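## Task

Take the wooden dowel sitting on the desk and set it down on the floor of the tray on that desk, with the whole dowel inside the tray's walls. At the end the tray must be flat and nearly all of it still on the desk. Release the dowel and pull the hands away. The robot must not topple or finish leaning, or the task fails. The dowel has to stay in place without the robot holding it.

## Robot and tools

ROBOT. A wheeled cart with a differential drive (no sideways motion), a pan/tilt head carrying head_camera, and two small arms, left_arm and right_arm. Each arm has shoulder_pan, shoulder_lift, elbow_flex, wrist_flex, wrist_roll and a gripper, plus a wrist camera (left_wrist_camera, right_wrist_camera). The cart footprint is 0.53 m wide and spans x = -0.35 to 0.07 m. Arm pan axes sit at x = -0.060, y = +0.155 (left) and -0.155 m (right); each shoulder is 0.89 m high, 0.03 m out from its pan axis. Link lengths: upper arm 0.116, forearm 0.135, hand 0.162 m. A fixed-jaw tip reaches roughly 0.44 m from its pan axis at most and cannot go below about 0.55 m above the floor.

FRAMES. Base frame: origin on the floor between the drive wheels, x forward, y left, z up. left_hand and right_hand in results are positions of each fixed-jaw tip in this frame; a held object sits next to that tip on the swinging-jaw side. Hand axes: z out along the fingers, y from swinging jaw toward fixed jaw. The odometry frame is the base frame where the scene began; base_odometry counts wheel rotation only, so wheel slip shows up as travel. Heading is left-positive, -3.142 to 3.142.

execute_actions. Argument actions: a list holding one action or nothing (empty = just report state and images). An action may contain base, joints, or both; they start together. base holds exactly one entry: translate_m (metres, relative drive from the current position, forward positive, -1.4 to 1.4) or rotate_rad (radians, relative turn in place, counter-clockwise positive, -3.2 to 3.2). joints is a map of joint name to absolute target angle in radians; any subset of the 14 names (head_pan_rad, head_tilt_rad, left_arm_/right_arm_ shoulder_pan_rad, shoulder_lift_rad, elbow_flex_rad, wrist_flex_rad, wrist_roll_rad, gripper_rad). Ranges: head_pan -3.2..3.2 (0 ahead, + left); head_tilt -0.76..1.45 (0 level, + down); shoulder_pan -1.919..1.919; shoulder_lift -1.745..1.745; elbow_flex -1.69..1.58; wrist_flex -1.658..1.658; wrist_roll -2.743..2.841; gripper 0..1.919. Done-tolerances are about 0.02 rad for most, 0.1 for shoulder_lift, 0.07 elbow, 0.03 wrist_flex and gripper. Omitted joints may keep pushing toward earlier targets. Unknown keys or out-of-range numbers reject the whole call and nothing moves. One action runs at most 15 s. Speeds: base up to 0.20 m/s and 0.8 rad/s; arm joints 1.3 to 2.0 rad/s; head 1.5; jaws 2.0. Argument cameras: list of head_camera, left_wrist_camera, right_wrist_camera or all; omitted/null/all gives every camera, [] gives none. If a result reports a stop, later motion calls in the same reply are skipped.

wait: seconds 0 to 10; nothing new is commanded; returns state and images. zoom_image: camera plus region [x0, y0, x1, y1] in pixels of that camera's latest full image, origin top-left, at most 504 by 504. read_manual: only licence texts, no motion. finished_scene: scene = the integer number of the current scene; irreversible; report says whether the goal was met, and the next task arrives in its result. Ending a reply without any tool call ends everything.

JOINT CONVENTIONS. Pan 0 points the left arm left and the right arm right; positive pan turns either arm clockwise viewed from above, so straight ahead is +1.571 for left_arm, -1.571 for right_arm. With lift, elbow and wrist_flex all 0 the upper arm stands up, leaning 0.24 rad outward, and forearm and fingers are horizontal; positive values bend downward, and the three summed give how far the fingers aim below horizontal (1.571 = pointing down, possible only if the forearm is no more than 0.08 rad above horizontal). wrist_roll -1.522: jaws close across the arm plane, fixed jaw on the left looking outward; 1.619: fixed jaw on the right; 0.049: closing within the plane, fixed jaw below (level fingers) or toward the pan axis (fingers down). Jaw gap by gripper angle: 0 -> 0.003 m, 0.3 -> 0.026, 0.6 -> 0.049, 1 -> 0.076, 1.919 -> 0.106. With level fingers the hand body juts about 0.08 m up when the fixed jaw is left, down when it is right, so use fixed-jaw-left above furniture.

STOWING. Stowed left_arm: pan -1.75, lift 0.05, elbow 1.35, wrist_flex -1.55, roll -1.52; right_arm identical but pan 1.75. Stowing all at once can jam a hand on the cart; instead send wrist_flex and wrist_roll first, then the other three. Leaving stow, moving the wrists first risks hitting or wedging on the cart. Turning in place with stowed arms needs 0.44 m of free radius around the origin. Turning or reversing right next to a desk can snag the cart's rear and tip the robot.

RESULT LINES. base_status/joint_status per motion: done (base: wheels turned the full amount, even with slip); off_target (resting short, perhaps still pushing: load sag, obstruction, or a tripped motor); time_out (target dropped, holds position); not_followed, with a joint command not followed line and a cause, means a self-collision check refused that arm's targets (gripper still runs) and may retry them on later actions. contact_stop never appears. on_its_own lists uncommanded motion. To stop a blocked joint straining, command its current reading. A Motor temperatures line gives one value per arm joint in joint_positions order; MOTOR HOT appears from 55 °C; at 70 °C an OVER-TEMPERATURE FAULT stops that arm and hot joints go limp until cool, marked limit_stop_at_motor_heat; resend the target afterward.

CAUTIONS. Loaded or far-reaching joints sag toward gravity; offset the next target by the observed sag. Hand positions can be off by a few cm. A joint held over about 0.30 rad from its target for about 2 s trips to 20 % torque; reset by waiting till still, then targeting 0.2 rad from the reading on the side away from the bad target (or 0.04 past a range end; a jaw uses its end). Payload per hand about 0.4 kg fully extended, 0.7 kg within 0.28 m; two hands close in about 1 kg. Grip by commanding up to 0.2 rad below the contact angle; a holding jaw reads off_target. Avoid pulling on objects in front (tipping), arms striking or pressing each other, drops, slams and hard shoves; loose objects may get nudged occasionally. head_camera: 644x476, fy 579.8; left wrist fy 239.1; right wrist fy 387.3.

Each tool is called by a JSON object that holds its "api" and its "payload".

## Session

{"api": "execute_actions", "payload": {"actions": [{"joints":{"head_tilt_rad":0.5}}], "cameras": ["head_camera"]}}

Scene clock: 1.10 s.
Motor temperatures (°C, as the motors report them): left_arm=[26 28 24 26 26] | right_arm=[24 25 27 28 26]
base_odometry: x=+0.000 y=+0.000 heading=+0.000 (m, m, rad; odometry frame)
base_status: not commanded
joint_positions: head_pan_rad=-0.005 head_tilt_rad=+0.494 left_arm_shoulder_pan_rad=-1.782 left_arm_shoulder_lift_rad=+0.070 left_arm_elbow_flex_rad=+1.313 left_arm_wrist_flex_rad=-1.601 left_arm_wrist_roll_rad=-1.490 left_arm_gripper_rad=+1.920 right_arm_shoulder_pan_rad=+1.784 right_arm_shoulder_lift_rad=+0.015 right_arm_elbow_flex_rad=+1.355 right_arm_wrist_flex_rad=-1.606 right_arm_wrist_roll_rad=-1.534 right_arm_gripper_rad=+1.920
joint_status: all done
left_hand: x=-0.3061 y=+0.0943 z=+0.9070 quat_wxyz=(-0.070, -0.621, -0.076, +0.777) (m; base frame)
right_hand: x=-0.3042 y=-0.1100 z=+0.9125 quat_wxyz=(-0.079, +0.615, -0.070, -0.782) (m; base frame)
pictures: head_camera
Images, in order (width x height): head_camera 644x476.

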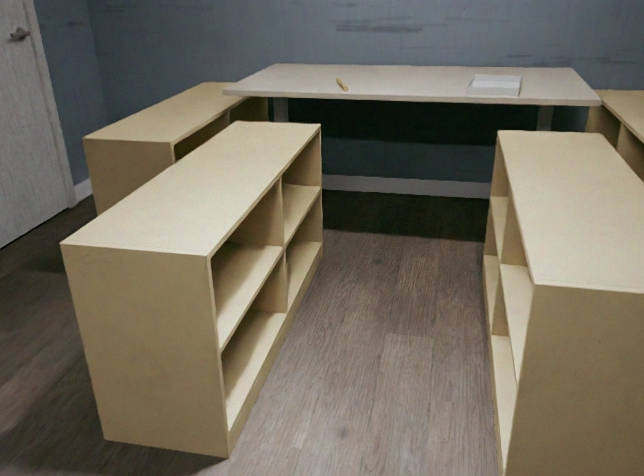

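{"api": "execute_actions", "payload": {"actions": [{"base":{"translate_m":0.53},"joints":{"head_tilt_rad":0.7}}], "cameras": []}}

{"api": "execute_actions", "payload": {"actions": [{"base":{"rotate_rad":-0.214}}], "cameras": ["head_camera"]}}

Scene clock: 11.07 s.
Motor temperatures (°C, as the motors report them): left_arm=[26 28 24 26 26] | right_arm=[24 25 27 28 26]
base_odometry: x=+0.530 y=+0.000 heading=+0.000 (m, m, rad; odometry frame)
base_status: done
joint_positions: head_pan_rad=-0.005 head_tilt_rad=+0.694 left_arm_shoulder_pan_rad=-1.782 left_arm_shoulder_lift_rad=+0.070 left_arm_elbow_flex_rad=+1.313 left_arm_wrist_flex_rad=-1.601 left_arm_wrist_roll_rad=-1.490 left_arm_gripper_rad=+1.920 right_arm_shoulder_pan_rad=+1.784 right_arm_shoulder_lift_rad=+0.015 right_arm_elbow_flex_rad=+1.355 right_arm_wrist_flex_rad=-1.606 right_arm_wrist_roll_rad=-1.534 right_arm_gripper_rad=+1.920
joint_status: all done
left_hand: x=-0.3061 y=+0.0943 z=+0.9070 quat_wxyz=(-0.070, -0.621, -0.076, +0.777) (m; base frame)
right_hand: x=-0.3042 y=-0.1100 z=+0.9125 quat_wxyz=(-0.079, +0.615, -0.070, -0.782) (m; base frame)
pictures: none
No camera images: the call's "cameras" was empty. Leave "cameras" out to get every camera's image.

Scene clock: 12.00 s.
Motor temperatures (°C, as the motors report them): left_arm=[26 28 24 26 26] | right_arm=[24 25 27 28 26]
base_odometry: x=+0.531 y=+0.000 heading=-0.213 (m, m, rad; odometry frame)
base_status: done
joint_positions: head_pan_rad=-0.005 head_tilt_rad=+0.694 left_arm_shoulder_pan_rad=-1.782 left_arm_shoulder_lift_rad=+0.070 left_arm_elbow_flex_rad=+1.313 left_arm_wrist_flex_rad=-1.601 left_arm_wrist_roll_rad=-1.490 left_arm_gripper_rad=+1.920 right_arm_shoulder_pan_rad=+1.784 right_arm_shoulder_lift_rad=+0.015 right_arm_elbow_flex_rad=+1.355 right_arm_wrist_flex_rad=-1.606 right_arm_wrist_roll_rad=-1.534 right_arm_gripper_rad=+1.920
joint_status: not commanded
left_hand: x=-0.3061 y=+0.0943 z=+0.9070 quat_wxyz=(-0.070, -0.621, -0.076, +0.777) (m; base frame)
right_hand: x=-0.3042 y=-0.1100 z=+0.9125 quat_wxyz=(-0.079, +0.615, -0.070, -0.782) (m; base frame)
pictures: head_camera
Images, in order (width x height): head_camera 644x476.

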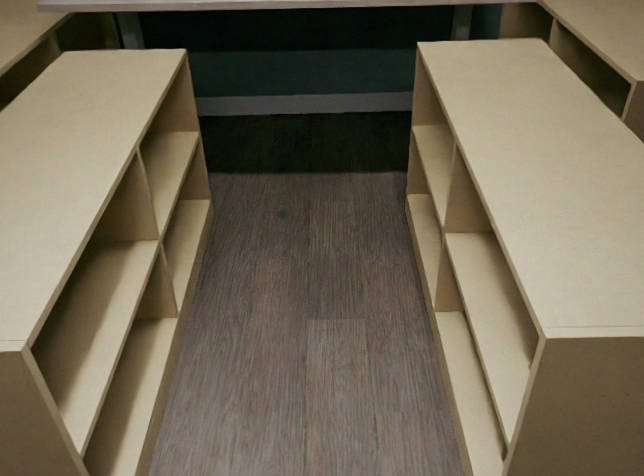

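{"api": "execute_actions", "payload": {"actions": [{"base":{"rotate_rad":0.035}}], "cameras": []}}

{"api": "execute_actions", "payload": {"actions": [{"base":{"translate_m":1.0}}], "cameras": ["head_camera"]}}

Scene clock: 16.63 s.
Motor temperatures (°C, as the motors report them): left_arm=[26 28 24 26 26] | right_arm=[24 25 27 28 26]
base_odometry: x=+0.530 y=+0.000 heading=-0.176 (m, m, rad; odometry frame)
base_status: done
joint_positions: head_pan_rad=-0.005 head_tilt_rad=+0.694 left_arm_shoulder_pan_rad=-1.782 left_arm_shoulder_lift_rad=+0.070 left_arm_elbow_flex_rad=+1.313 left_arm_wrist_flex_rad=-1.601 left_arm_wrist_roll_rad=-1.490 left_arm_gripper_rad=+1.920 right_arm_shoulder_pan_rad=+1.784 right_arm_shoulder_lift_rad=+0.015 right_arm_elbow_flex_rad=+1.355 right_arm_wrist_flex_rad=-1.606 right_arm_wrist_roll_rad=-1.534 right_arm_gripper_rad=+1.920
joint_status: not commanded
left_hand: x=-0.3061 y=+0.0943 z=+0.9070 quat_wxyz=(-0.070, -0.621, -0.076, +0.777) (m; base frame)
right_hand: x=-0.3042 y=-0.1100 z=+0.9125 quat_wxyz=(-0.079, +0.615, -0.070, -0.782) (m; base frame)
pictures: none
No camera images: the call's "cameras" was empty. Leave "cameras" out to get every camera's image.

Scene clock: 22.47 s.
Motor temperatures (°C, as the motors report them): left_arm=[26 28 24 26 26] | right_arm=[24 25 27 28 26]
base_odometry: x=+1.515 y=-0.177 heading=-0.176 (m, m, rad; odometry frame)
base_status: done
joint_positions: head_pan_rad=-0.005 head_tilt_rad=+0.694 left_arm_shoulder_pan_rad=-1.782 left_arm_shoulder_lift_rad=+0.070 left_arm_elbow_flex_rad=+1.313 left_arm_wrist_flex_rad=-1.601 left_arm_wrist_roll_rad=-1.490 left_arm_gripper_rad=+1.920 right_arm_shoulder_pan_rad=+1.784 right_arm_shoulder_lift_rad=+0.015 right_arm_elbow_flex_rad=+1.355 right_arm_wrist_flex_rad=-1.606 right_arm_wrist_roll_rad=-1.534 right_arm_gripper_rad=+1.920
joint_status: not commanded
left_hand: x=-0.3061 y=+0.0943 z=+0.9070 quat_wxyz=(-0.070, -0.621, -0.076, +0.777) (m; base frame)
right_hand: x=-0.3042 y=-0.1100 z=+0.9125 quat_wxyz=(-0.079, +0.615, -0.070, -0.782) (m; base frame)
pictures: head_camera
Images, in order (width x height): head_camera 644x476.

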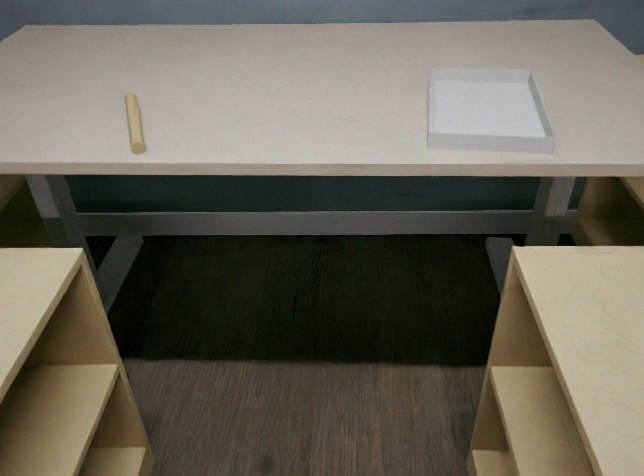

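{"api": "execute_actions", "payload": {"actions": [{"base":{"translate_m":0.56},"joints":{"left_arm_shoulder_pan_rad":1.09,"right_arm_shoulder_pan_rad":-1.3,"head_tilt_rad":0.9,"head_pan_rad":0.4}}], "cameras": ["head_camera"]}}

Scene clock: 37.43 s.
Motor temperatures (°C, as the motors report them): left_arm=[26 28 24 26 26] | right_arm=[24 25 27 28 26]
base_odometry: x=+2.066 y=-0.275 heading=-0.176 (m, m, rad; odometry frame)
base_status: done
joint_positions: head_pan_rad=+0.390 head_tilt_rad=+0.895 left_arm_shoulder_pan_rad=+1.083 left_arm_shoulder_lift_rad=+0.070 left_arm_elbow_flex_rad=+1.313 left_arm_wrist_flex_rad=-1.601 left_arm_wrist_roll_rad=-1.490 left_arm_gripper_rad=+1.920 right_arm_shoulder_pan_rad=-1.293 right_arm_shoulder_lift_rad=+0.015 right_arm_elbow_flex_rad=+1.355 right_arm_wrist_flex_rad=-1.606 right_arm_wrist_roll_rad=-1.534 right_arm_gripper_rad=+1.920
joint_status: all done
left_hand: x=+0.1602 y=+0.2805 z=+0.9070 quat_wxyz=(+0.760, -0.161, +0.605, +0.176) (m; base frame)
right_hand: x=+0.1808 y=-0.2156 z=+0.9125 quat_wxyz=(+0.779, +0.089, +0.612, -0.104) (m; base frame)
pictures: head_camera
Images, in order (width x height): head_camera 644x476.

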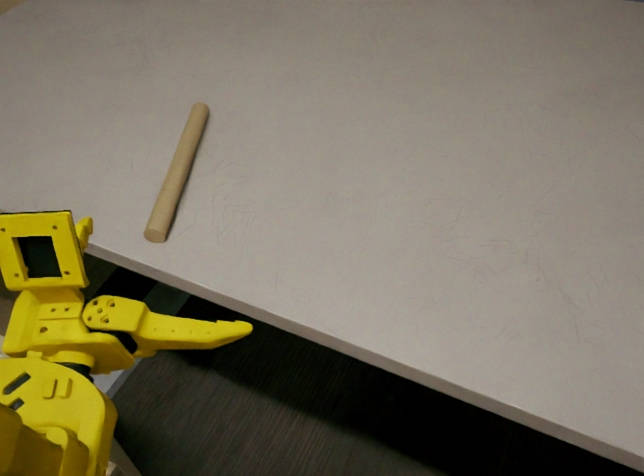

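{"api": "execute_actions", "payload": {"actions": [{"base":{"translate_m":0.11},"joints":{"left_arm_shoulder_pan_rad":1.05,"left_arm_shoulder_lift_rad":0.5,"left_arm_elbow_flex_rad":-0.6,"left_arm_wrist_flex_rad":1.45,"left_arm_wrist_roll_rad":-1.8,"left_arm_gripper_rad":0.9}}], "cameras": ["head_camera","left_wrist_camera"]}}

Scene clock: 44.60 s.
Motor temperatures (°C, as the motors report them): left_arm=[26 28 24 26 26] | right_arm=[24 25 27 28 26]
base_odometry: x=+2.175 y=-0.295 heading=-0.175 (m, m, rad; odometry frame)
base_status: done
joint_positions: head_pan_rad=+0.390 head_tilt_rad=+0.895 left_arm_shoulder_pan_rad=+1.057 left_arm_shoulder_lift_rad=+0.520 left_arm_elbow_flex_rad=-0.560 left_arm_wrist_flex_rad=+1.442 left_arm_wrist_roll_rad=-1.792 left_arm_gripper_rad=+0.913 right_arm_shoulder_pan_rad=-1.293 right_arm_shoulder_lift_rad=+0.015 right_arm_elbow_flex_rad=+1.355 right_arm_wrist_flex_rad=-1.606 right_arm_wrist_roll_rad=-1.534 right_arm_gripper_rad=+1.920
joint_status: all done
left_hand: x=+0.1750 y=+0.2962 z=+0.8305 quat_wxyz=(+0.078, -0.121, +0.989, +0.032) (m; base frame)
right_hand: x=+0.1808 y=-0.2156 z=+0.9125 quat_wxyz=(+0.779, +0.089, +0.612, -0.104) (m; base frame)
pictures: head_camera, left_wrist_camera
Images, in order (width x height): head_camera 644x476, left_wrist_camera 644x476.

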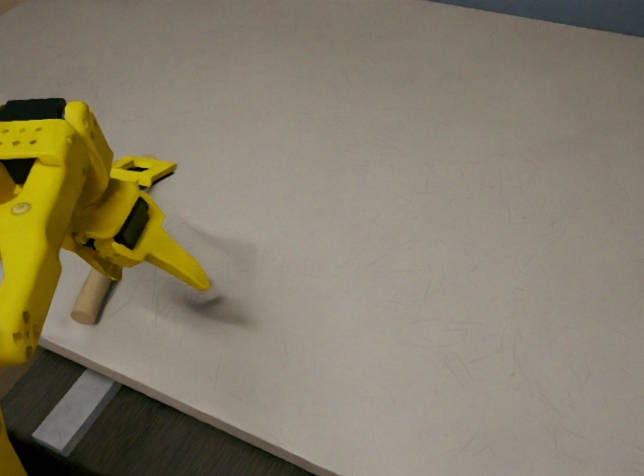

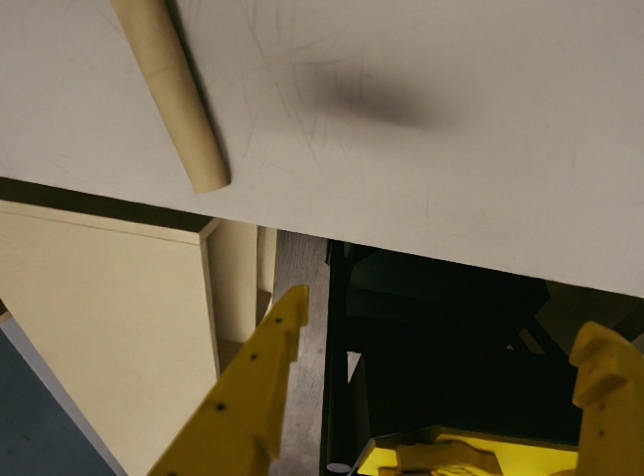

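{"api": "execute_actions", "payload": {"actions": [{"joints":{"left_arm_shoulder_pan_rad":0.93,"left_arm_gripper_rad":1.2,"left_arm_shoulder_lift_rad":0.75,"left_arm_elbow_flex_rad":-0.6,"left_arm_wrist_flex_rad":1.1}}], "cameras": []}}

{"api": "execute_actions", "payload": {"actions": [{"joints":{"left_arm_shoulder_lift_rad":0.93,"left_arm_elbow_flex_rad":-0.61,"left_arm_wrist_flex_rad":0.88}}], "cameras": ["head_camera","left_wrist_camera"]}}

Scene clock: 53.70 s.
Motor temperatures (°C, as the motors report them): left_arm=[26 28 24 26 26] | right_arm=[24 25 27 28 26]
base_odometry: x=+2.175 y=-0.295 heading=-0.175 (m, m, rad; odometry frame)
base_status: not commanded
joint_positions: head_pan_rad=+0.390 head_tilt_rad=+0.895 left_arm_shoulder_pan_rad=+0.937 left_arm_shoulder_lift_rad=+0.771 left_arm_elbow_flex_rad=-0.565 left_arm_wrist_flex_rad=+1.111 left_arm_wrist_roll_rad=-1.792 left_arm_gripper_rad=+1.187 right_arm_shoulder_pan_rad=-1.293 right_arm_shoulder_lift_rad=+0.015 right_arm_elbow_flex_rad=+1.355 right_arm_wrist_flex_rad=-1.606 right_arm_wrist_roll_rad=-1.534 right_arm_gripper_rad=+1.920
joint_status: all done
left_hand: x=+0.1807 y=+0.3410 z=+0.7777 quat_wxyz=(+0.114, -0.179, +0.976, +0.055) (m; base frame)
right_hand: x=+0.1808 y=-0.2156 z=+0.9125 quat_wxyz=(+0.779, +0.089, +0.612, -0.104) (m; base frame)
pictures: none
No camera images: the call's "cameras" was empty. Leave "cameras" out to get every camera's image.

Scene clock: 54.60 s.
Motor temperatures (°C, as the motors report them): left_arm=[26 28 24 26 26] | right_arm=[24 25 27 28 26]
base_odometry: x=+2.175 y=-0.295 heading=-0.175 (m, m, rad; odometry frame)
base_status: not commanded
joint_positions: head_pan_rad=+0.390 head_tilt_rad=+0.895 left_arm_shoulder_pan_rad=+0.937 left_arm_shoulder_lift_rad=+0.951 left_arm_elbow_flex_rad=-0.572 left_arm_wrist_flex_rad=+0.890 left_arm_wrist_roll_rad=-1.792 left_arm_gripper_rad=+1.187 right_arm_shoulder_pan_rad=-1.293 right_arm_shoulder_lift_rad=+0.015 right_arm_elbow_flex_rad=+1.355 right_arm_wrist_flex_rad=-1.606 right_arm_wrist_roll_rad=-1.534 right_arm_gripper_rad=+1.920
joint_status: all done
left_hand: x=+0.1896 y=+0.3476 z=+0.7389 quat_wxyz=(+0.136, -0.179, +0.972, +0.066) (m; base frame)
right_hand: x=+0.1808 y=-0.2156 z=+0.9125 quat_wxyz=(+0.779, +0.089, +0.612, -0.104) (m; base frame)
pictures: head_camera, left_wrist_camera
Images, in order (width x height): head_camera 644x476, left_wrist_camera 644x476.

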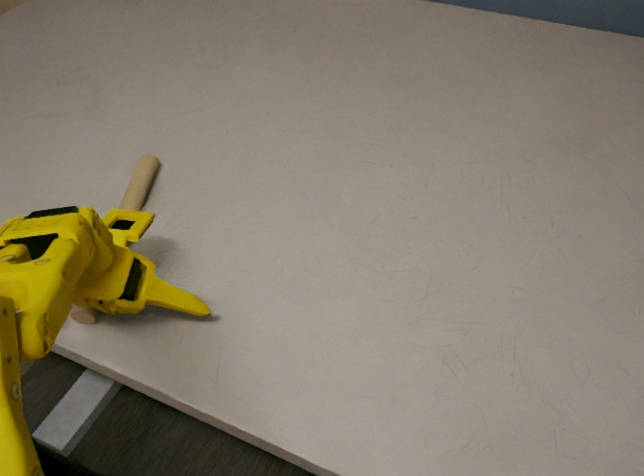

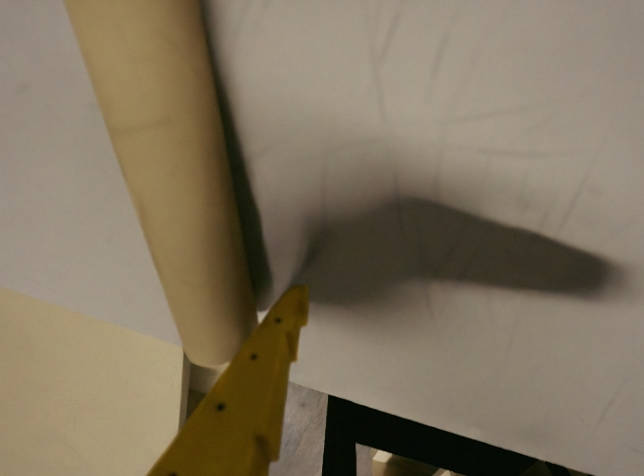

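{"api": "execute_actions", "payload": {"actions": [{"joints":{"left_arm_shoulder_lift_rad":0.8}}], "cameras": []}}

{"api": "execute_actions", "payload": {"actions": [{"joints":{"left_arm_shoulder_pan_rad":0.79,"left_arm_wrist_roll_rad":-1.65}}], "cameras": []}}

{"api": "execute_actions", "payload": {"actions": [{"joints":{"left_arm_shoulder_lift_rad":0.95}}], "cameras": ["left_wrist_camera"]}}

Scene clock: 58.63 s.
Motor temperatures (°C, as the motors report them): left_arm=[26 28 24 26 26] | right_arm=[24 25 27 28 26]
base_odometry: x=+2.175 y=-0.295 heading=-0.175 (m, m, rad; odometry frame)
base_status: not commanded
joint_positions: head_pan_rad=+0.390 head_tilt_rad=+0.895 left_arm_shoulder_pan_rad=+0.937 left_arm_shoulder_lift_rad=+0.856 left_arm_elbow_flex_rad=-0.574 left_arm_wrist_flex_rad=+0.890 left_arm_wrist_roll_rad=-1.792 left_arm_gripper_rad=+1.187 right_arm_shoulder_pan_rad=-1.293 right_arm_shoulder_lift_rad=+0.015 right_arm_elbow_flex_rad=+1.355 right_arm_wrist_flex_rad=-1.606 right_arm_wrist_roll_rad=-1.534 right_arm_gripper_rad=+1.920
joint_status: all done
left_hand: x=+0.2007 y=+0.3557 z=+0.7670 quat_wxyz=(+0.178, -0.177, +0.964, +0.087) (m; base frame)
right_hand: x=+0.1808 y=-0.2156 z=+0.9125 quat_wxyz=(+0.779, +0.089, +0.612, -0.104) (m; base frame)
pictures: none
No camera images: the call's "cameras" was empty. Leave "cameras" out to get every camera's image.

Scene clock: 59.47 s.
Motor temperatures (°C, as the motors report them): left_arm=[26 28 24 26 26] | right_arm=[24 25 27 28 26]
base_odometry: x=+2.175 y=-0.295 heading=-0.175 (m, m, rad; odometry frame)
base_status: not commanded
joint_positions: head_pan_rad=+0.390 head_tilt_rad=+0.895 left_arm_shoulder_pan_rad=+0.798 left_arm_shoulder_lift_rad=+0.856 left_arm_elbow_flex_rad=-0.574 left_arm_wrist_flex_rad=+0.890 left_arm_wrist_roll_rad=-1.659 left_arm_gripper_rad=+1.187 right_arm_shoulder_pan_rad=-1.293 right_arm_shoulder_lift_rad=+0.015 right_arm_elbow_flex_rad=+1.355 right_arm_wrist_flex_rad=-1.606 right_arm_wrist_roll_rad=-1.534 right_arm_gripper_rad=+1.920
joint_status: all done
left_hand: x=+0.1694 y=+0.3895 z=+0.7666 quat_wxyz=(+0.178, -0.307, +0.931, +0.087) (m; base frame)
right_hand: x=+0.1808 y=-0.2156 z=+0.9125 quat_wxyz=(+0.779, +0.089, +0.612, -0.104) (m; base frame)
pictures: none
No camera images: the call's "cameras" was empty. Leave "cameras" out to get every camera's image.

Scene clock: 60.17 s.
Motor temperatures (°C, as the motors report them): left_arm=[26 28 24 26 26] | right_arm=[24 25 27 28 26]
base_odometry: x=+2.175 y=-0.295 heading=-0.175 (m, m, rad; odometry frame)
base_status: not commanded
joint_positions: head_pan_rad=+0.390 head_tilt_rad=+0.895 left_arm_shoulder_pan_rad=+0.798 left_arm_shoulder_lift_rad=+0.965 left_arm_elbow_flex_rad=-0.577 left_arm_wrist_flex_rad=+0.890 left_arm_wrist_roll_rad=-1.659 left_arm_gripper_rad=+1.187 right_arm_shoulder_pan_rad=-1.293 right_arm_shoulder_lift_rad=+0.015 right_arm_elbow_flex_rad=+1.355 right_arm_wrist_flex_rad=-1.606 right_arm_wrist_roll_rad=-1.534 right_arm_gripper_rad=+1.920
joint_status: all done
left_hand: x=+0.1587 y=+0.3790 z=+0.7355 quat_wxyz=(+0.131, -0.309, +0.940, +0.064) (m; base frame)
right_hand: x=+0.1808 y=-0.2156 z=+0.9125 quat_wxyz=(+0.779, +0.089, +0.612, -0.104) (m; base frame)
pictures: left_wrist_camera
Images, in order (width x height): left_wrist_camera 644x476.

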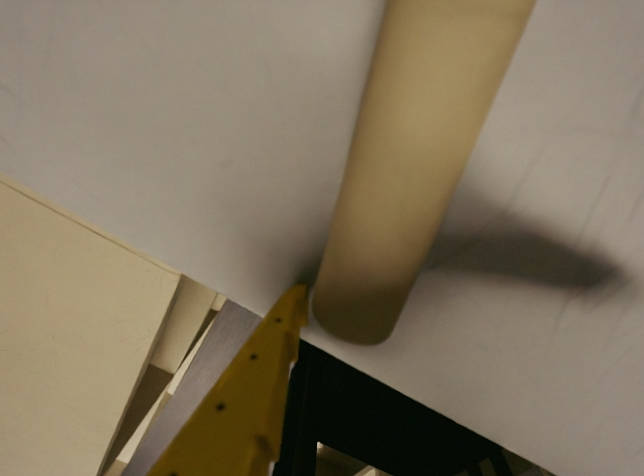

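{"api": "execute_actions", "payload": {"actions": [{"joints":{"left_arm_wrist_flex_rad":0.75,"left_arm_shoulder_lift_rad":0.98,"left_arm_gripper_rad":0.8}}], "cameras": []}}

{"api": "execute_actions", "payload": {"actions": [{"joints":{"left_arm_gripper_rad":0.1}}], "cameras": ["left_wrist_camera"]}}

Scene clock: 64.47 s.
Motor temperatures (°C, as the motors report them): left_arm=[26 28 24 26 26] | right_arm=[24 25 27 28 26]
base_odometry: x=+2.175 y=-0.295 heading=-0.175 (m, m, rad; odometry frame)
base_status: not commanded
joint_positions: head_pan_rad=+0.390 head_tilt_rad=+0.895 left_arm_shoulder_pan_rad=+0.798 left_arm_shoulder_lift_rad=+0.994 left_arm_elbow_flex_rad=-0.588 left_arm_wrist_flex_rad=+0.761 left_arm_wrist_roll_rad=-1.659 left_arm_gripper_rad=+0.813 right_arm_shoulder_pan_rad=-1.293 right_arm_shoulder_lift_rad=+0.015 right_arm_elbow_flex_rad=+1.355 right_arm_wrist_flex_rad=-1.606 right_arm_wrist_roll_rad=-1.534 right_arm_gripper_rad=+1.920
joint_status: all done
left_hand: x=+0.1708 y=+0.3908 z=+0.7362 quat_wxyz=(+0.180, -0.306, +0.931, +0.088) (m; base frame)
right_hand: x=+0.1808 y=-0.2156 z=+0.9125 quat_wxyz=(+0.779, +0.089, +0.612, -0.104) (m; base frame)
pictures: none
No camera images: the call's "cameras" was empty. Leave "cameras" out to get every camera's image.

Scene clock: 65.37 s.
Motor temperatures (°C, as the motors report them): left_arm=[26 28 24 26 26] | right_arm=[24 25 27 28 26]
base_odometry: x=+2.175 y=-0.295 heading=-0.175 (m, m, rad; odometry frame)
base_status: not commanded
joint_positions: head_pan_rad=+0.390 head_tilt_rad=+0.895 left_arm_shoulder_pan_rad=+0.796 left_arm_shoulder_lift_rad=+0.994 left_arm_elbow_flex_rad=-0.599 left_arm_wrist_flex_rad=+0.755 left_arm_wrist_roll_rad=-1.657 left_arm_gripper_rad=+0.264 right_arm_shoulder_pan_rad=-1.293 right_arm_shoulder_lift_rad=+0.015 right_arm_elbow_flex_rad=+1.355 right_arm_wrist_flex_rad=-1.606 right_arm_wrist_roll_rad=-1.534 right_arm_gripper_rad=+1.920
joint_status: left_arm_gripper_rad off_target (ended at +0.264, target +0.100)
left_hand: x=+0.1725 y=+0.3932 z=+0.7386 quat_wxyz=(+0.188, -0.307, +0.928, +0.092) (m; base frame)
right_hand: x=+0.1808 y=-0.2156 z=+0.9125 quat_wxyz=(+0.779, +0.089, +0.612, -0.104) (m; base frame)
pictures: left_wrist_camera
Images, in order (width x height): left_wrist_camera 644x476.

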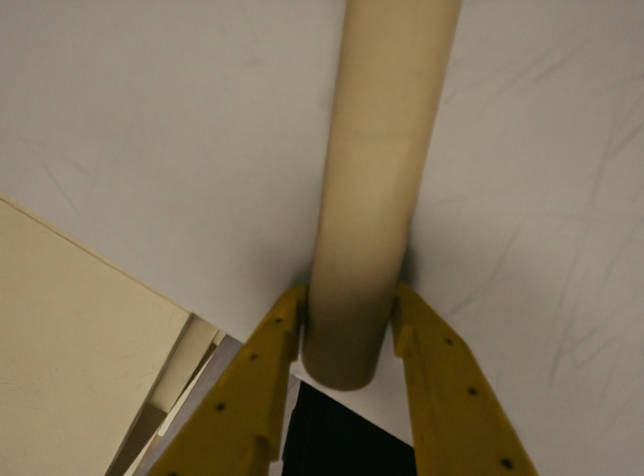

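{"api": "execute_actions", "payload": {"actions": [{"joints":{"left_arm_shoulder_lift_rad":0.65,"left_arm_gripper_rad":0.1}}], "cameras": []}}

{"api": "execute_actions", "payload": {"actions": [{"joints":{"left_arm_shoulder_pan_rad":1.9,"left_arm_wrist_roll_rad":-2.7,"left_arm_wrist_flex_rad":0.89,"head_pan_rad":0.0}}], "cameras": []}}

{"api": "execute_actions", "payload": {"actions": [{"joints":{"left_arm_shoulder_lift_rad":0.9}}], "cameras": ["head_camera"]}}

Scene clock: 72.20 s.
Motor temperatures (°C, as the motors report them): left_arm=[26 28 24 26 26] | right_arm=[24 25 27 28 26]
base_odometry: x=+2.175 y=-0.295 heading=-0.175 (m, m, rad; odometry frame)
base_status: not commanded
joint_positions: head_pan_rad=+0.390 head_tilt_rad=+0.895 left_arm_shoulder_pan_rad=+0.796 left_arm_shoulder_lift_rad=+0.721 left_arm_elbow_flex_rad=-0.599 left_arm_wrist_flex_rad=+0.755 left_arm_wrist_roll_rad=-1.657 left_arm_gripper_rad=+0.254 right_arm_shoulder_pan_rad=-1.293 right_arm_shoulder_lift_rad=+0.015 right_arm_elbow_flex_rad=+1.355 right_arm_wrist_flex_rad=-1.606 right_arm_wrist_roll_rad=-1.534 right_arm_gripper_rad=+1.920
joint_status: left_arm_gripper_rad off_target (ended at +0.254, target +0.100); the others done
left_hand: x=+0.1945 y=+0.4147 z=+0.8259 quat_wxyz=(+0.305, -0.296, +0.893, +0.149) (m; base frame)
right_hand: x=+0.1808 y=-0.2156 z=+0.9125 quat_wxyz=(+0.779, +0.089, +0.612, -0.104) (m; base frame)
pictures: none
No camera images: the call's "cameras" was empty. Leave "cameras" out to get every camera's image.

Scene clock: 73.77 s.
Motor temperatures (°C, as the motors report them): left_arm=[26 28 24 26 26] | right_arm=[24 25 27 28 26]
base_odometry: x=+2.175 y=-0.295 heading=-0.175 (m, m, rad; odometry frame)
base_status: not commanded
joint_positions: head_pan_rad=+0.010 head_tilt_rad=+0.895 left_arm_shoulder_pan_rad=+1.879 left_arm_shoulder_lift_rad=+0.701 left_arm_elbow_flex_rad=-0.599 left_arm_wrist_flex_rad=+0.882 left_arm_wrist_roll_rad=-2.690 left_arm_gripper_rad=+0.254 right_arm_shoulder_pan_rad=-1.293 right_arm_shoulder_lift_rad=+0.015 right_arm_elbow_flex_rad=+1.355 right_arm_wrist_flex_rad=-1.606 right_arm_wrist_roll_rad=-1.534 right_arm_gripper_rad=+1.920
joint_status: left_arm_shoulder_pan_rad off_target (ended at +1.879, target +1.900); the others done
joint sent to its limit — the command would take left_arm_shoulder_pan_rad past its upper limit, so that joint was sent only as far as its limit.
left_hand: x=+0.2781 y=+0.0505 z=+0.8236 quat_wxyz=(+0.263, +0.644, +0.708, +0.120) (m; base frame)
right_hand: x=+0.1808 y=-0.2156 z=+0.9125 quat_wxyz=(+0.779, +0.089, +0.612, -0.104) (m; base frame)
pictures: none
No camera images: the call's "cameras" was empty. Leave "cameras" out to get every camera's image.

Scene clock: 74.60 s.
Motor temperatures (°C, as the motors report them): left_arm=[26 28 24 26 26] | right_arm=[24 25 27 28 26]
base_odometry: x=+2.175 y=-0.295 heading=-0.175 (m, m, rad; odometry frame)
base_status: not commanded
joint_positions: head_pan_rad=+0.010 head_tilt_rad=+0.895 left_arm_shoulder_pan_rad=+1.879 left_arm_shoulder_lift_rad=+0.917 left_arm_elbow_flex_rad=-0.599 left_arm_wrist_flex_rad=+0.882 left_arm_wrist_roll_rad=-2.690 left_arm_gripper_rad=+0.251 right_arm_shoulder_pan_rad=-1.293 right_arm_shoulder_lift_rad=+0.015 right_arm_elbow_flex_rad=+1.355 right_arm_wrist_flex_rad=-1.606 right_arm_wrist_roll_rad=-1.534 right_arm_gripper_rad=+1.920
joint_status: all done
left_hand: x=+0.2566 y=+0.0574 z=+0.7559 quat_wxyz=(+0.167, +0.661, +0.727, +0.077) (m; base frame)
right_hand: x=+0.1808 y=-0.2156 z=+0.9125 quat_wxyz=(+0.779, +0.089, +0.612, -0.104) (m; base frame)
pictures: head_camera
Images, in order (width x height): head_camera 644x476.

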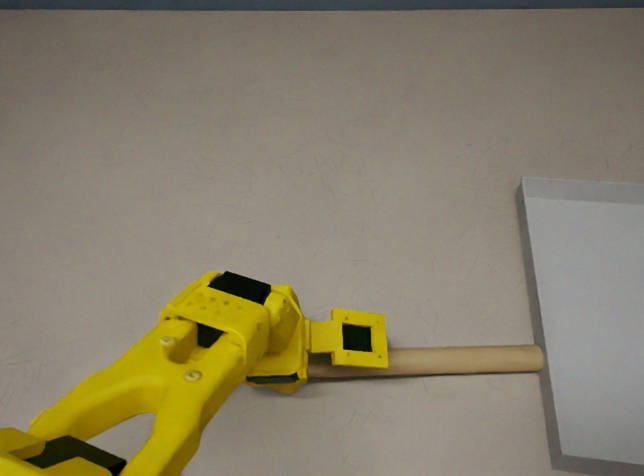

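{"api": "execute_actions", "payload": {"actions": [{"joints":{"left_arm_gripper_rad":0.8}}], "cameras": []}}

{"api": "execute_actions", "payload": {"actions": [{"joints":{"left_arm_shoulder_lift_rad":0.4,"right_arm_shoulder_pan_rad":-1.571,"right_arm_shoulder_lift_rad":0.5,"right_arm_elbow_flex_rad":-0.6,"right_arm_wrist_flex_rad":1.45,"right_arm_wrist_roll_rad":0.049,"right_arm_gripper_rad":1.0}}], "cameras": []}}

{"api": "execute_actions", "payload": {"actions": [{"joints":{"left_arm_shoulder_pan_rad":0.9}}], "cameras": ["head_camera","right_wrist_camera"]}}

Scene clock: 79.20 s.
Motor temperatures (°C, as the motors report them): left_arm=[26 28 24 26 26] | right_arm=[24 25 27 28 26]
base_odometry: x=+2.175 y=-0.295 heading=-0.175 (m, m, rad; odometry frame)
base_status: not commanded
joint_positions: head_pan_rad=+0.010 head_tilt_rad=+0.895 left_arm_shoulder_pan_rad=+1.879 left_arm_shoulder_lift_rad=+0.922 left_arm_elbow_flex_rad=-0.599 left_arm_wrist_flex_rad=+0.884 left_arm_wrist_roll_rad=-2.691 left_arm_gripper_rad=+0.786 right_arm_shoulder_pan_rad=-1.293 right_arm_shoulder_lift_rad=+0.015 right_arm_elbow_flex_rad=+1.355 right_arm_wrist_flex_rad=-1.606 right_arm_wrist_roll_rad=-1.534 right_arm_gripper_rad=+1.920
joint_status: all done
left_hand: x=+0.2558 y=+0.0576 z=+0.7544 quat_wxyz=(+0.164, +0.662, +0.727, +0.075) (m; base frame)
right_hand: x=+0.1808 y=-0.2156 z=+0.9125 quat_wxyz=(+0.779, +0.089, +0.612, -0.104) (m; base frame)
pictures: none
No camera images: the call's "cameras" was empty. Leave "cameras" out to get every camera's image.

Scene clock: 81.93 s.
Motor temperatures (°C, as the motors report them): left_arm=[26 28 24 26 26] | right_arm=[24 25 27 28 26]
base_odometry: x=+2.175 y=-0.295 heading=-0.175 (m, m, rad; odometry frame)
base_status: not commanded
joint_positions: head_pan_rad=+0.010 head_tilt_rad=+0.895 left_arm_shoulder_pan_rad=+1.879 left_arm_shoulder_lift_rad=+0.452 left_arm_elbow_flex_rad=-0.599 left_arm_wrist_flex_rad=+0.887 left_arm_wrist_roll_rad=-2.691 left_arm_gripper_rad=+0.787 right_arm_shoulder_pan_rad=-1.565 right_arm_shoulder_lift_rad=+0.522 right_arm_elbow_flex_rad=-0.564 right_arm_wrist_flex_rad=+1.441 right_arm_wrist_roll_rad=+0.040 right_arm_gripper_rad=+1.006
joint_status: all done
left_hand: x=+0.2847 y=+0.0484 z=+0.9048 quat_wxyz=(+0.367, +0.616, +0.677, +0.168) (m; base frame)
right_hand: x=+0.2050 y=-0.1570 z=+0.8289 quat_wxyz=(+0.061, -0.699, +0.710, -0.061) (m; base frame)
pictures: none
No camera images: the call's "cameras" was empty. Leave "cameras" out to get every camera's image.

Scene clock: 83.37 s.
Motor temperatures (°C, as the motors report them): left_arm=[26 28 24 26 26] | right_arm=[24 25 27 28 26]
base_odometry: x=+2.175 y=-0.295 heading=-0.175 (m, m, rad; odometry frame)
base_status: not commanded
joint_positions: head_pan_rad=+0.010 head_tilt_rad=+0.895 left_arm_shoulder_pan_rad=+0.908 left_arm_shoulder_lift_rad=+0.452 left_arm_elbow_flex_rad=-0.599 left_arm_wrist_flex_rad=+0.887 left_arm_wrist_roll_rad=-2.691 left_arm_gripper_rad=+0.787 right_arm_shoulder_pan_rad=-1.565 right_arm_shoulder_lift_rad=+0.522 right_arm_elbow_flex_rad=-0.564 right_arm_wrist_flex_rad=+1.441 right_arm_wrist_roll_rad=+0.040 right_arm_gripper_rad=+1.006
joint_status: all done
left_hand: x=+0.2226 y=+0.3794 z=+0.9048 quat_wxyz=(+0.246, +0.229, +0.886, +0.320) (m; base frame)
right_hand: x=+0.2050 y=-0.1570 z=+0.8289 quat_wxyz=(+0.061, -0.699, +0.710, -0.061) (m; base frame)
pictures: head_camera, right_wrist_camera
Images, in order (width x height): head_camera 644x476, right_wrist_camera 644x476.

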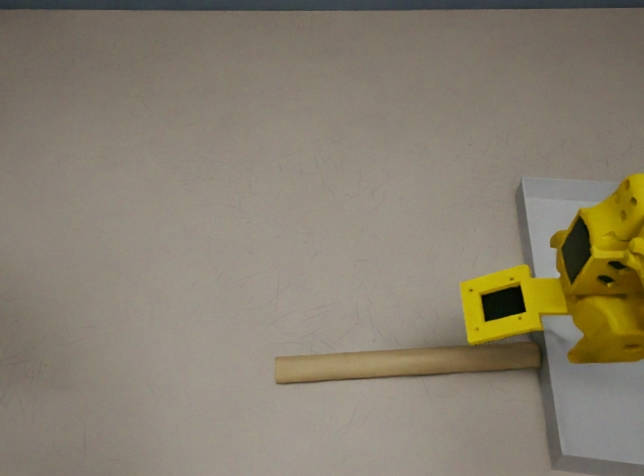

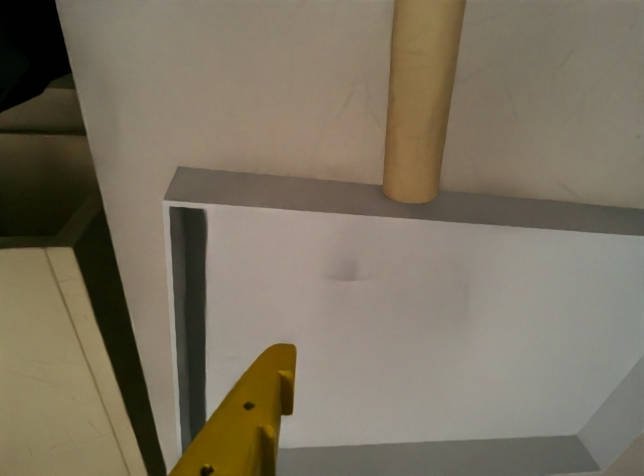

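{"api": "execute_actions", "payload": {"actions": [{"joints":{"right_arm_shoulder_pan_rad":-1.66,"right_arm_shoulder_lift_rad":0.72,"right_arm_elbow_flex_rad":-0.55,"right_arm_wrist_flex_rad":1.1}}], "cameras": []}}

{"api": "execute_actions", "payload": {"actions": [{"joints":{"right_arm_shoulder_lift_rad":0.88,"right_arm_elbow_flex_rad":-0.55,"right_arm_wrist_flex_rad":1.01}}], "cameras": ["head_camera","right_wrist_camera"]}}

Scene clock: 89.90 s.
Motor temperatures (°C, as the motors report them): left_arm=[26 28 25 26 26] | right_arm=[24 25 27 28 26]
base_odometry: x=+2.175 y=-0.295 heading=-0.175 (m, m, rad; odometry frame)
base_status: not commanded
joint_positions: head_pan_rad=+0.010 head_tilt_rad=+0.895 left_arm_shoulder_pan_rad=+0.908 left_arm_shoulder_lift_rad=+0.452 left_arm_elbow_flex_rad=-0.599 left_arm_wrist_flex_rad=+0.887 left_arm_wrist_roll_rad=-2.691 left_arm_gripper_rad=+0.787 right_arm_shoulder_pan_rad=-1.652 right_arm_shoulder_lift_rad=+0.740 right_arm_elbow_flex_rad=-0.549 right_arm_wrist_flex_rad=+1.112 right_arm_wrist_roll_rad=+0.040 right_arm_gripper_rad=+1.006
joint_status: all done
left_hand: x=+0.2226 y=+0.3794 z=+0.9048 quat_wxyz=(+0.246, +0.229, +0.886, +0.320) (m; base frame)
right_hand: x=+0.2342 y=-0.1314 z=+0.7807 quat_wxyz=(+0.098, -0.726, +0.675, -0.090) (m; base frame)
pictures: none
No camera images: the call's "cameras" was empty. Leave "cameras" out to get every camera's image.

Scene clock: 90.67 s.
Motor temperatures (°C, as the motors report them): left_arm=[26 28 25 26 26] | right_arm=[24 25 27 28 26]
base_odometry: x=+2.175 y=-0.295 heading=-0.175 (m, m, rad; odometry frame)
base_status: not commanded
joint_positions: head_pan_rad=+0.010 head_tilt_rad=+0.895 left_arm_shoulder_pan_rad=+0.908 left_arm_shoulder_lift_rad=+0.452 left_arm_elbow_flex_rad=-0.599 left_arm_wrist_flex_rad=+0.887 left_arm_wrist_roll_rad=-2.691 left_arm_gripper_rad=+0.787 right_arm_shoulder_pan_rad=-1.652 right_arm_shoulder_lift_rad=+0.903 right_arm_elbow_flex_rad=-0.549 right_arm_wrist_flex_rad=+1.023 right_arm_wrist_roll_rad=+0.040 right_arm_gripper_rad=+1.006
joint_status: all done
left_hand: x=+0.2226 y=+0.3794 z=+0.9048 quat_wxyz=(+0.246, +0.229, +0.886, +0.320) (m; base frame)
right_hand: x=+0.2266 y=-0.1320 z=+0.7408 quat_wxyz=(+0.071, -0.729, +0.678, -0.065) (m; base frame)
pictures: head_camera, right_wrist_camera
Images, in order (width x height): head_camera 644x476, right_wrist_camera 644x476.

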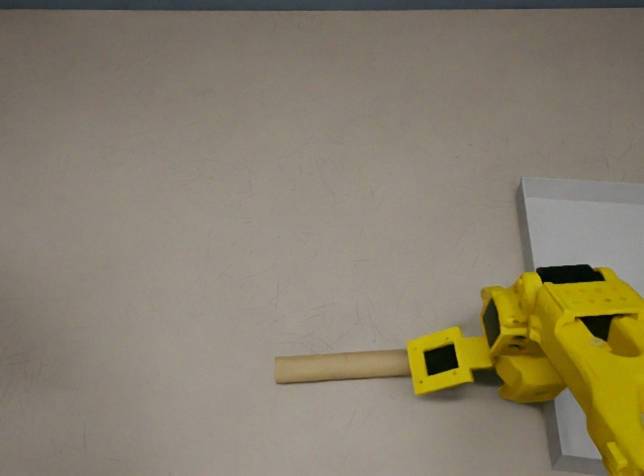

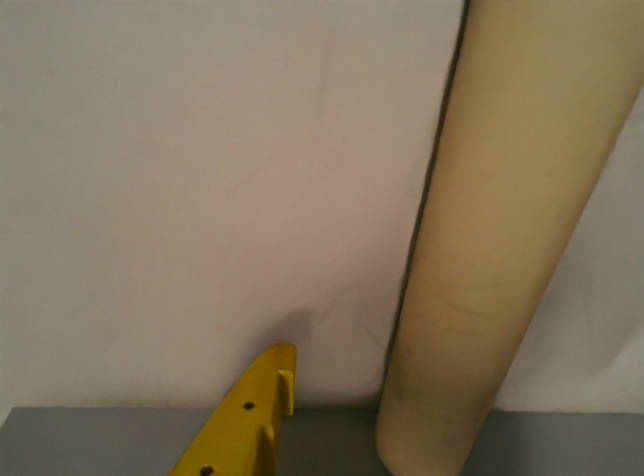

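{"api": "execute_actions", "payload": {"actions": [{"joints":{"right_arm_gripper_rad":0.1}}], "cameras": ["right_wrist_camera"]}}

Scene clock: 93.97 s.
Motor temperatures (°C, as the motors report them): left_arm=[26 28 25 26 26] | right_arm=[24 25 27 28 26]
base_odometry: x=+2.175 y=-0.295 heading=-0.175 (m, m, rad; odometry frame)
base_status: not commanded
joint_positions: head_pan_rad=+0.010 head_tilt_rad=+0.895 left_arm_shoulder_pan_rad=+0.908 left_arm_shoulder_lift_rad=+0.452 left_arm_elbow_flex_rad=-0.599 left_arm_wrist_flex_rad=+0.887 left_arm_wrist_roll_rad=-2.691 left_arm_gripper_rad=+0.787 right_arm_shoulder_pan_rad=-1.653 right_arm_shoulder_lift_rad=+0.903 right_arm_elbow_flex_rad=-0.549 right_arm_wrist_flex_rad=+1.020 right_arm_wrist_roll_rad=+0.040 right_arm_gripper_rad=+0.166
joint_status: right_arm_gripper_rad off_target (ended at +0.166, target +0.100)
left_hand: x=+0.2226 y=+0.3794 z=+0.9048 quat_wxyz=(+0.246, +0.229, +0.886, +0.320) (m; base frame)
right_hand: x=+0.2271 y=-0.1315 z=+0.7409 quat_wxyz=(+0.072, -0.729, +0.677, -0.066) (m; base frame)
pictures: right_wrist_camera
Images, in order (width x height): right_wrist_camera 644x476.

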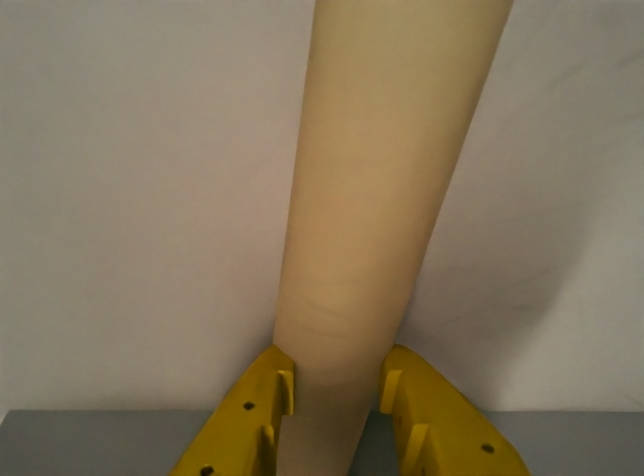

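{"api": "execute_actions", "payload": {"actions": [{"joints":{"right_arm_gripper_rad":0.0,"right_arm_shoulder_lift_rad":0.6,"right_arm_wrist_flex_rad":1.3}}], "cameras": []}}

{"api": "execute_actions", "payload": {"actions": [{"joints":{"right_arm_shoulder_pan_rad":-1.15,"right_arm_wrist_roll_rad":-1.1,"head_pan_rad":-0.5}}], "cameras": ["head_camera"]}}

Scene clock: 101.57 s.
Motor temperatures (°C, as the motors report them): left_arm=[26 28 25 26 26] | right_arm=[24 25 27 28 26]
base_odometry: x=+2.175 y=-0.295 heading=-0.175 (m, m, rad; odometry frame)
base_status: not commanded
joint_positions: head_pan_rad=+0.010 head_tilt_rad=+0.895 left_arm_shoulder_pan_rad=+0.908 left_arm_shoulder_lift_rad=+0.452 left_arm_elbow_flex_rad=-0.599 left_arm_wrist_flex_rad=+0.887 left_arm_wrist_roll_rad=-2.691 left_arm_gripper_rad=+0.787 right_arm_shoulder_pan_rad=-1.653 right_arm_shoulder_lift_rad=+0.656 right_arm_elbow_flex_rad=-0.547 right_arm_wrist_flex_rad=+1.289 right_arm_wrist_roll_rad=+0.040 right_arm_gripper_rad=+0.006
joint_status: all done
left_hand: x=+0.2226 y=+0.3794 z=+0.9048 quat_wxyz=(+0.246, +0.229, +0.886, +0.320) (m; base frame)
right_hand: x=+0.2149 y=-0.1326 z=+0.7972 quat_wxyz=(+0.064, -0.730, +0.678, -0.058) (m; base frame)
pictures: none
No camera images: the call's "cameras" was empty. Leave "cameras" out to get every camera's image.

Scene clock: 103.20 s.
Motor temperatures (°C, as the motors report them): left_arm=[26 28 25 26 26] | right_arm=[24 25 27 28 26]
base_odometry: x=+2.175 y=-0.295 heading=-0.175 (m, m, rad; odometry frame)
base_status: not commanded
joint_positions: head_pan_rad=-0.490 head_tilt_rad=+0.895 left_arm_shoulder_pan_rad=+0.908 left_arm_shoulder_lift_rad=+0.452 left_arm_elbow_flex_rad=-0.599 left_arm_wrist_flex_rad=+0.887 left_arm_wrist_roll_rad=-2.691 left_arm_gripper_rad=+0.787 right_arm_shoulder_pan_rad=-1.156 right_arm_shoulder_lift_rad=+0.656 right_arm_elbow_flex_rad=-0.547 right_arm_wrist_flex_rad=+1.290 right_arm_wrist_roll_rad=-1.091 right_arm_gripper_rad=+0.006
joint_status: all done
left_hand: x=+0.2226 y=+0.3794 z=+0.9048 quat_wxyz=(+0.246, +0.229, +0.886, +0.320) (m; base frame)
right_hand: x=+0.1990 y=-0.2614 z=+0.7979 quat_wxyz=(+0.078, -0.009, +0.996, -0.035) (m; base frame)
pictures: head_camera
Images, in order (width x height): head_camera 644x476.

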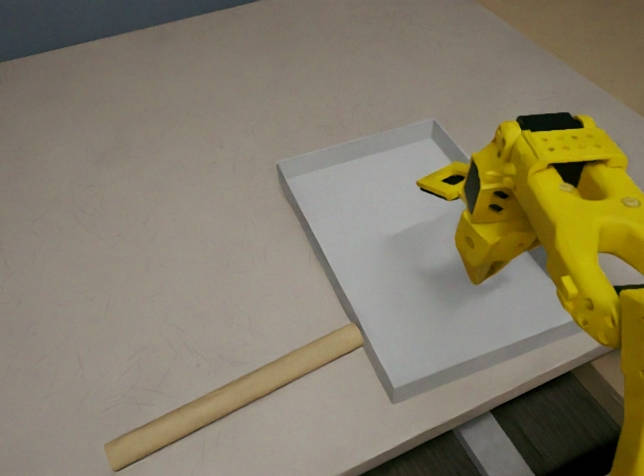

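{"api": "execute_actions", "payload": {"actions": [{"joints":{"right_arm_shoulder_pan_rad":-1.68,"right_arm_wrist_roll_rad":0.04,"right_arm_gripper_rad":1.0,"right_arm_wrist_flex_rad":1.1,"head_pan_rad":0.0}}], "cameras": []}}

{"api": "execute_actions", "payload": {"actions": [{"joints":{"right_arm_shoulder_lift_rad":0.93,"right_arm_elbow_flex_rad":-0.55,"right_arm_wrist_flex_rad":1.05}}], "cameras": ["right_wrist_camera"]}}

Scene clock: 107.37 s.
Motor temperatures (°C, as the motors report them): left_arm=[26 28 25 26 26] | right_arm=[24 25 27 28 26]
base_odometry: x=+2.175 y=-0.295 heading=-0.175 (m, m, rad; odometry frame)
base_status: not commanded
joint_positions: head_pan_rad=-0.010 head_tilt_rad=+0.895 left_arm_shoulder_pan_rad=+0.908 left_arm_shoulder_lift_rad=+0.452 left_arm_elbow_flex_rad=-0.599 left_arm_wrist_flex_rad=+0.887 left_arm_wrist_roll_rad=-2.691 left_arm_gripper_rad=+0.787 right_arm_shoulder_pan_rad=-1.673 right_arm_shoulder_lift_rad=+0.656 right_arm_elbow_flex_rad=-0.547 right_arm_wrist_flex_rad=+1.114 right_arm_wrist_roll_rad=+0.031 right_arm_gripper_rad=+0.994
joint_status: all done
left_hand: x=+0.2226 y=+0.3794 z=+0.9048 quat_wxyz=(+0.246, +0.229, +0.886, +0.320) (m; base frame)
right_hand: x=+0.2417 y=-0.1242 z=+0.8031 quat_wxyz=(+0.130, -0.725, +0.666, -0.115) (m; base frame)
pictures: none
No camera images: the call's "cameras" was empty. Leave "cameras" out to get every camera's image.

Scene clock: 108.23 s.
Motor temperatures (°C, as the motors report them): left_arm=[26 28 25 26 26] | right_arm=[24 25 27 28 26]
base_odometry: x=+2.175 y=-0.295 heading=-0.175 (m, m, rad; odometry frame)
base_status: not commanded
joint_positions: head_pan_rad=-0.010 head_tilt_rad=+0.895 left_arm_shoulder_pan_rad=+0.908 left_arm_shoulder_lift_rad=+0.452 left_arm_elbow_flex_rad=-0.599 left_arm_wrist_flex_rad=+0.887 left_arm_wrist_roll_rad=-2.691 left_arm_gripper_rad=+0.787 right_arm_shoulder_pan_rad=-1.673 right_arm_shoulder_lift_rad=+0.946 right_arm_elbow_flex_rad=-0.547 right_arm_wrist_flex_rad=+1.062 right_arm_wrist_roll_rad=+0.031 right_arm_gripper_rad=+0.994
joint_status: all done
left_hand: x=+0.2226 y=+0.3794 z=+0.9048 quat_wxyz=(+0.246, +0.229, +0.886, +0.320) (m; base frame)
right_hand: x=+0.2128 y=-0.1272 z=+0.7292 quat_wxyz=(+0.041, -0.735, +0.676, -0.037) (m; base frame)
pictures: right_wrist_camera
Images, in order (width x height): right_wrist_camera 644x476.

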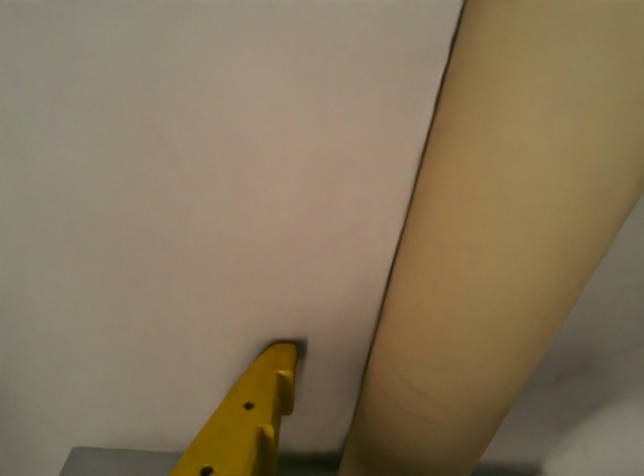

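{"api": "execute_actions", "payload": {"actions": [{"joints":{"right_arm_gripper_rad":0.12}}], "cameras": ["right_wrist_camera"]}}

Scene clock: 111.47 s.
Motor temperatures (°C, as the motors report them): left_arm=[26 28 25 26 26] | right_arm=[24 25 27 28 26]
base_odometry: x=+2.175 y=-0.295 heading=-0.175 (m, m, rad; odometry frame)
base_status: not commanded
joint_positions: head_pan_rad=-0.010 head_tilt_rad=+0.895 left_arm_shoulder_pan_rad=+0.908 left_arm_shoulder_lift_rad=+0.452 left_arm_elbow_flex_rad=-0.599 left_arm_wrist_flex_rad=+0.887 left_arm_wrist_roll_rad=-2.691 left_arm_gripper_rad=+0.787 right_arm_shoulder_pan_rad=-1.673 right_arm_shoulder_lift_rad=+0.946 right_arm_elbow_flex_rad=-0.547 right_arm_wrist_flex_rad=+1.060 right_arm_wrist_roll_rad=+0.032 right_arm_gripper_rad=+0.260
joint_status: right_arm_gripper_rad off_target (ended at +0.260, target +0.120)
left_hand: x=+0.2226 y=+0.3794 z=+0.9048 quat_wxyz=(+0.246, +0.229, +0.886, +0.320) (m; base frame)
right_hand: x=+0.2131 y=-0.1272 z=+0.7292 quat_wxyz=(+0.042, -0.736, +0.675, -0.037) (m; base frame)
pictures: right_wrist_camera
Images, in order (width x height): right_wrist_camera 644x476.

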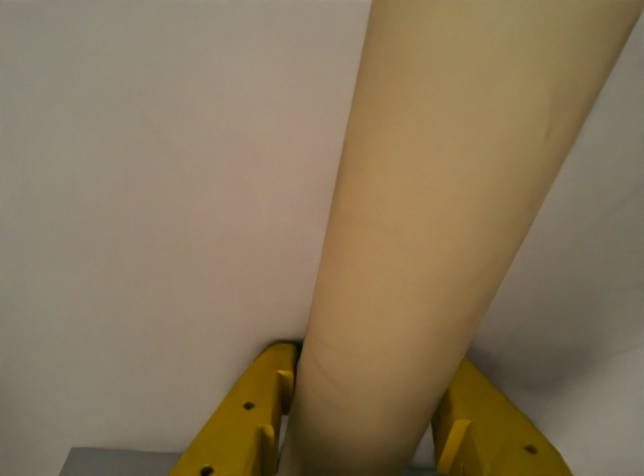

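Proper grip (0.26). Lift and move.

{"api": "execute_actions", "payload": {"actions": [{"joints":{"right_arm_gripper_rad":0.08,"right_arm_shoulder_lift_rad":0.6,"right_arm_wrist_flex_rad":1.3}}], "cameras": []}}

{"api": "execute_actions", "payload": {"actions": [{"joints":{"right_arm_shoulder_pan_rad":-1.15,"right_arm_wrist_roll_rad":-1.1,"head_pan_rad":-0.5}}], "cameras": ["head_camera"]}}

Scene clock: 114.23 s.
Motor temperatures (°C, as the motors report them): left_arm=[26 28 25 26 26] | right_arm=[24 25 27 28 26]
base_odometry: x=+2.175 y=-0.295 heading=-0.175 (m, m, rad; odometry frame)
base_status: not commanded
joint_positions: head_pan_rad=-0.010 head_tilt_rad=+0.895 left_arm_shoulder_pan_rad=+0.908 left_arm_shoulder_lift_rad=+0.452 left_arm_elbow_flex_rad=-0.599 left_arm_wrist_flex_rad=+0.887 left_arm_wrist_roll_rad=-2.691 left_arm_gripper_rad=+0.787 right_arm_shoulder_pan_rad=-1.675 right_arm_shoulder_lift_rad=+0.665 right_arm_elbow_flex_rad=-0.547 right_arm_wrist_flex_rad=+1.292 right_arm_wrist_roll_rad=+0.032 right_arm_gripper_rad=+0.256
joint_status: right_arm_gripper_rad off_target (ended at +0.256, target +0.080); the others done
left_hand: x=+0.2226 y=+0.3794 z=+0.9048 quat_wxyz=(+0.246, +0.229, +0.886, +0.320) (m; base frame)
right_hand: x=+0.2130 y=-0.1267 z=+0.7949 quat_wxyz=(+0.060, -0.735, +0.673, -0.053) (m; base frame)
pictures: none
No camera images: the call's "cameras" was empty. Leave "cameras" out to get every camera's image.

Scene clock: 115.87 s.
Motor temperatures (°C, as the motors report them): left_arm=[26 28 25 26 26] | right_arm=[24 25 27 28 26]
base_odometry: x=+2.175 y=-0.295 heading=-0.175 (m, m, rad; odometry frame)
base_status: not commanded
joint_positions: head_pan_rad=-0.490 head_tilt_rad=+0.895 left_arm_shoulder_pan_rad=+0.908 left_arm_shoulder_lift_rad=+0.452 left_arm_elbow_flex_rad=-0.599 left_arm_wrist_flex_rad=+0.887 left_arm_wrist_roll_rad=-2.691 left_arm_gripper_rad=+0.787 right_arm_shoulder_pan_rad=-1.156 right_arm_shoulder_lift_rad=+0.665 right_arm_elbow_flex_rad=-0.547 right_arm_wrist_flex_rad=+1.293 right_arm_wrist_roll_rad=-1.092 right_arm_gripper_rad=+0.256
joint_status: all done
left_hand: x=+0.2226 y=+0.3794 z=+0.9048 quat_wxyz=(+0.246, +0.229, +0.886, +0.320) (m; base frame)
right_hand: x=+0.1977 y=-0.2608 z=+0.7956 quat_wxyz=(+0.073, -0.008, +0.997, -0.033) (m; base frame)
pictures: head_camera
Images, in order (width x height): head_camera 644x476.

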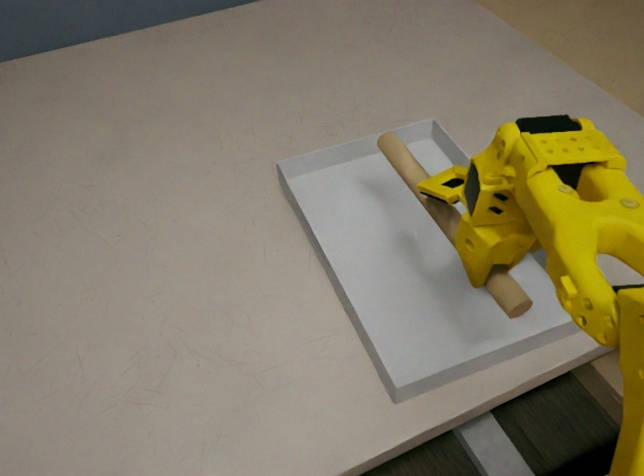

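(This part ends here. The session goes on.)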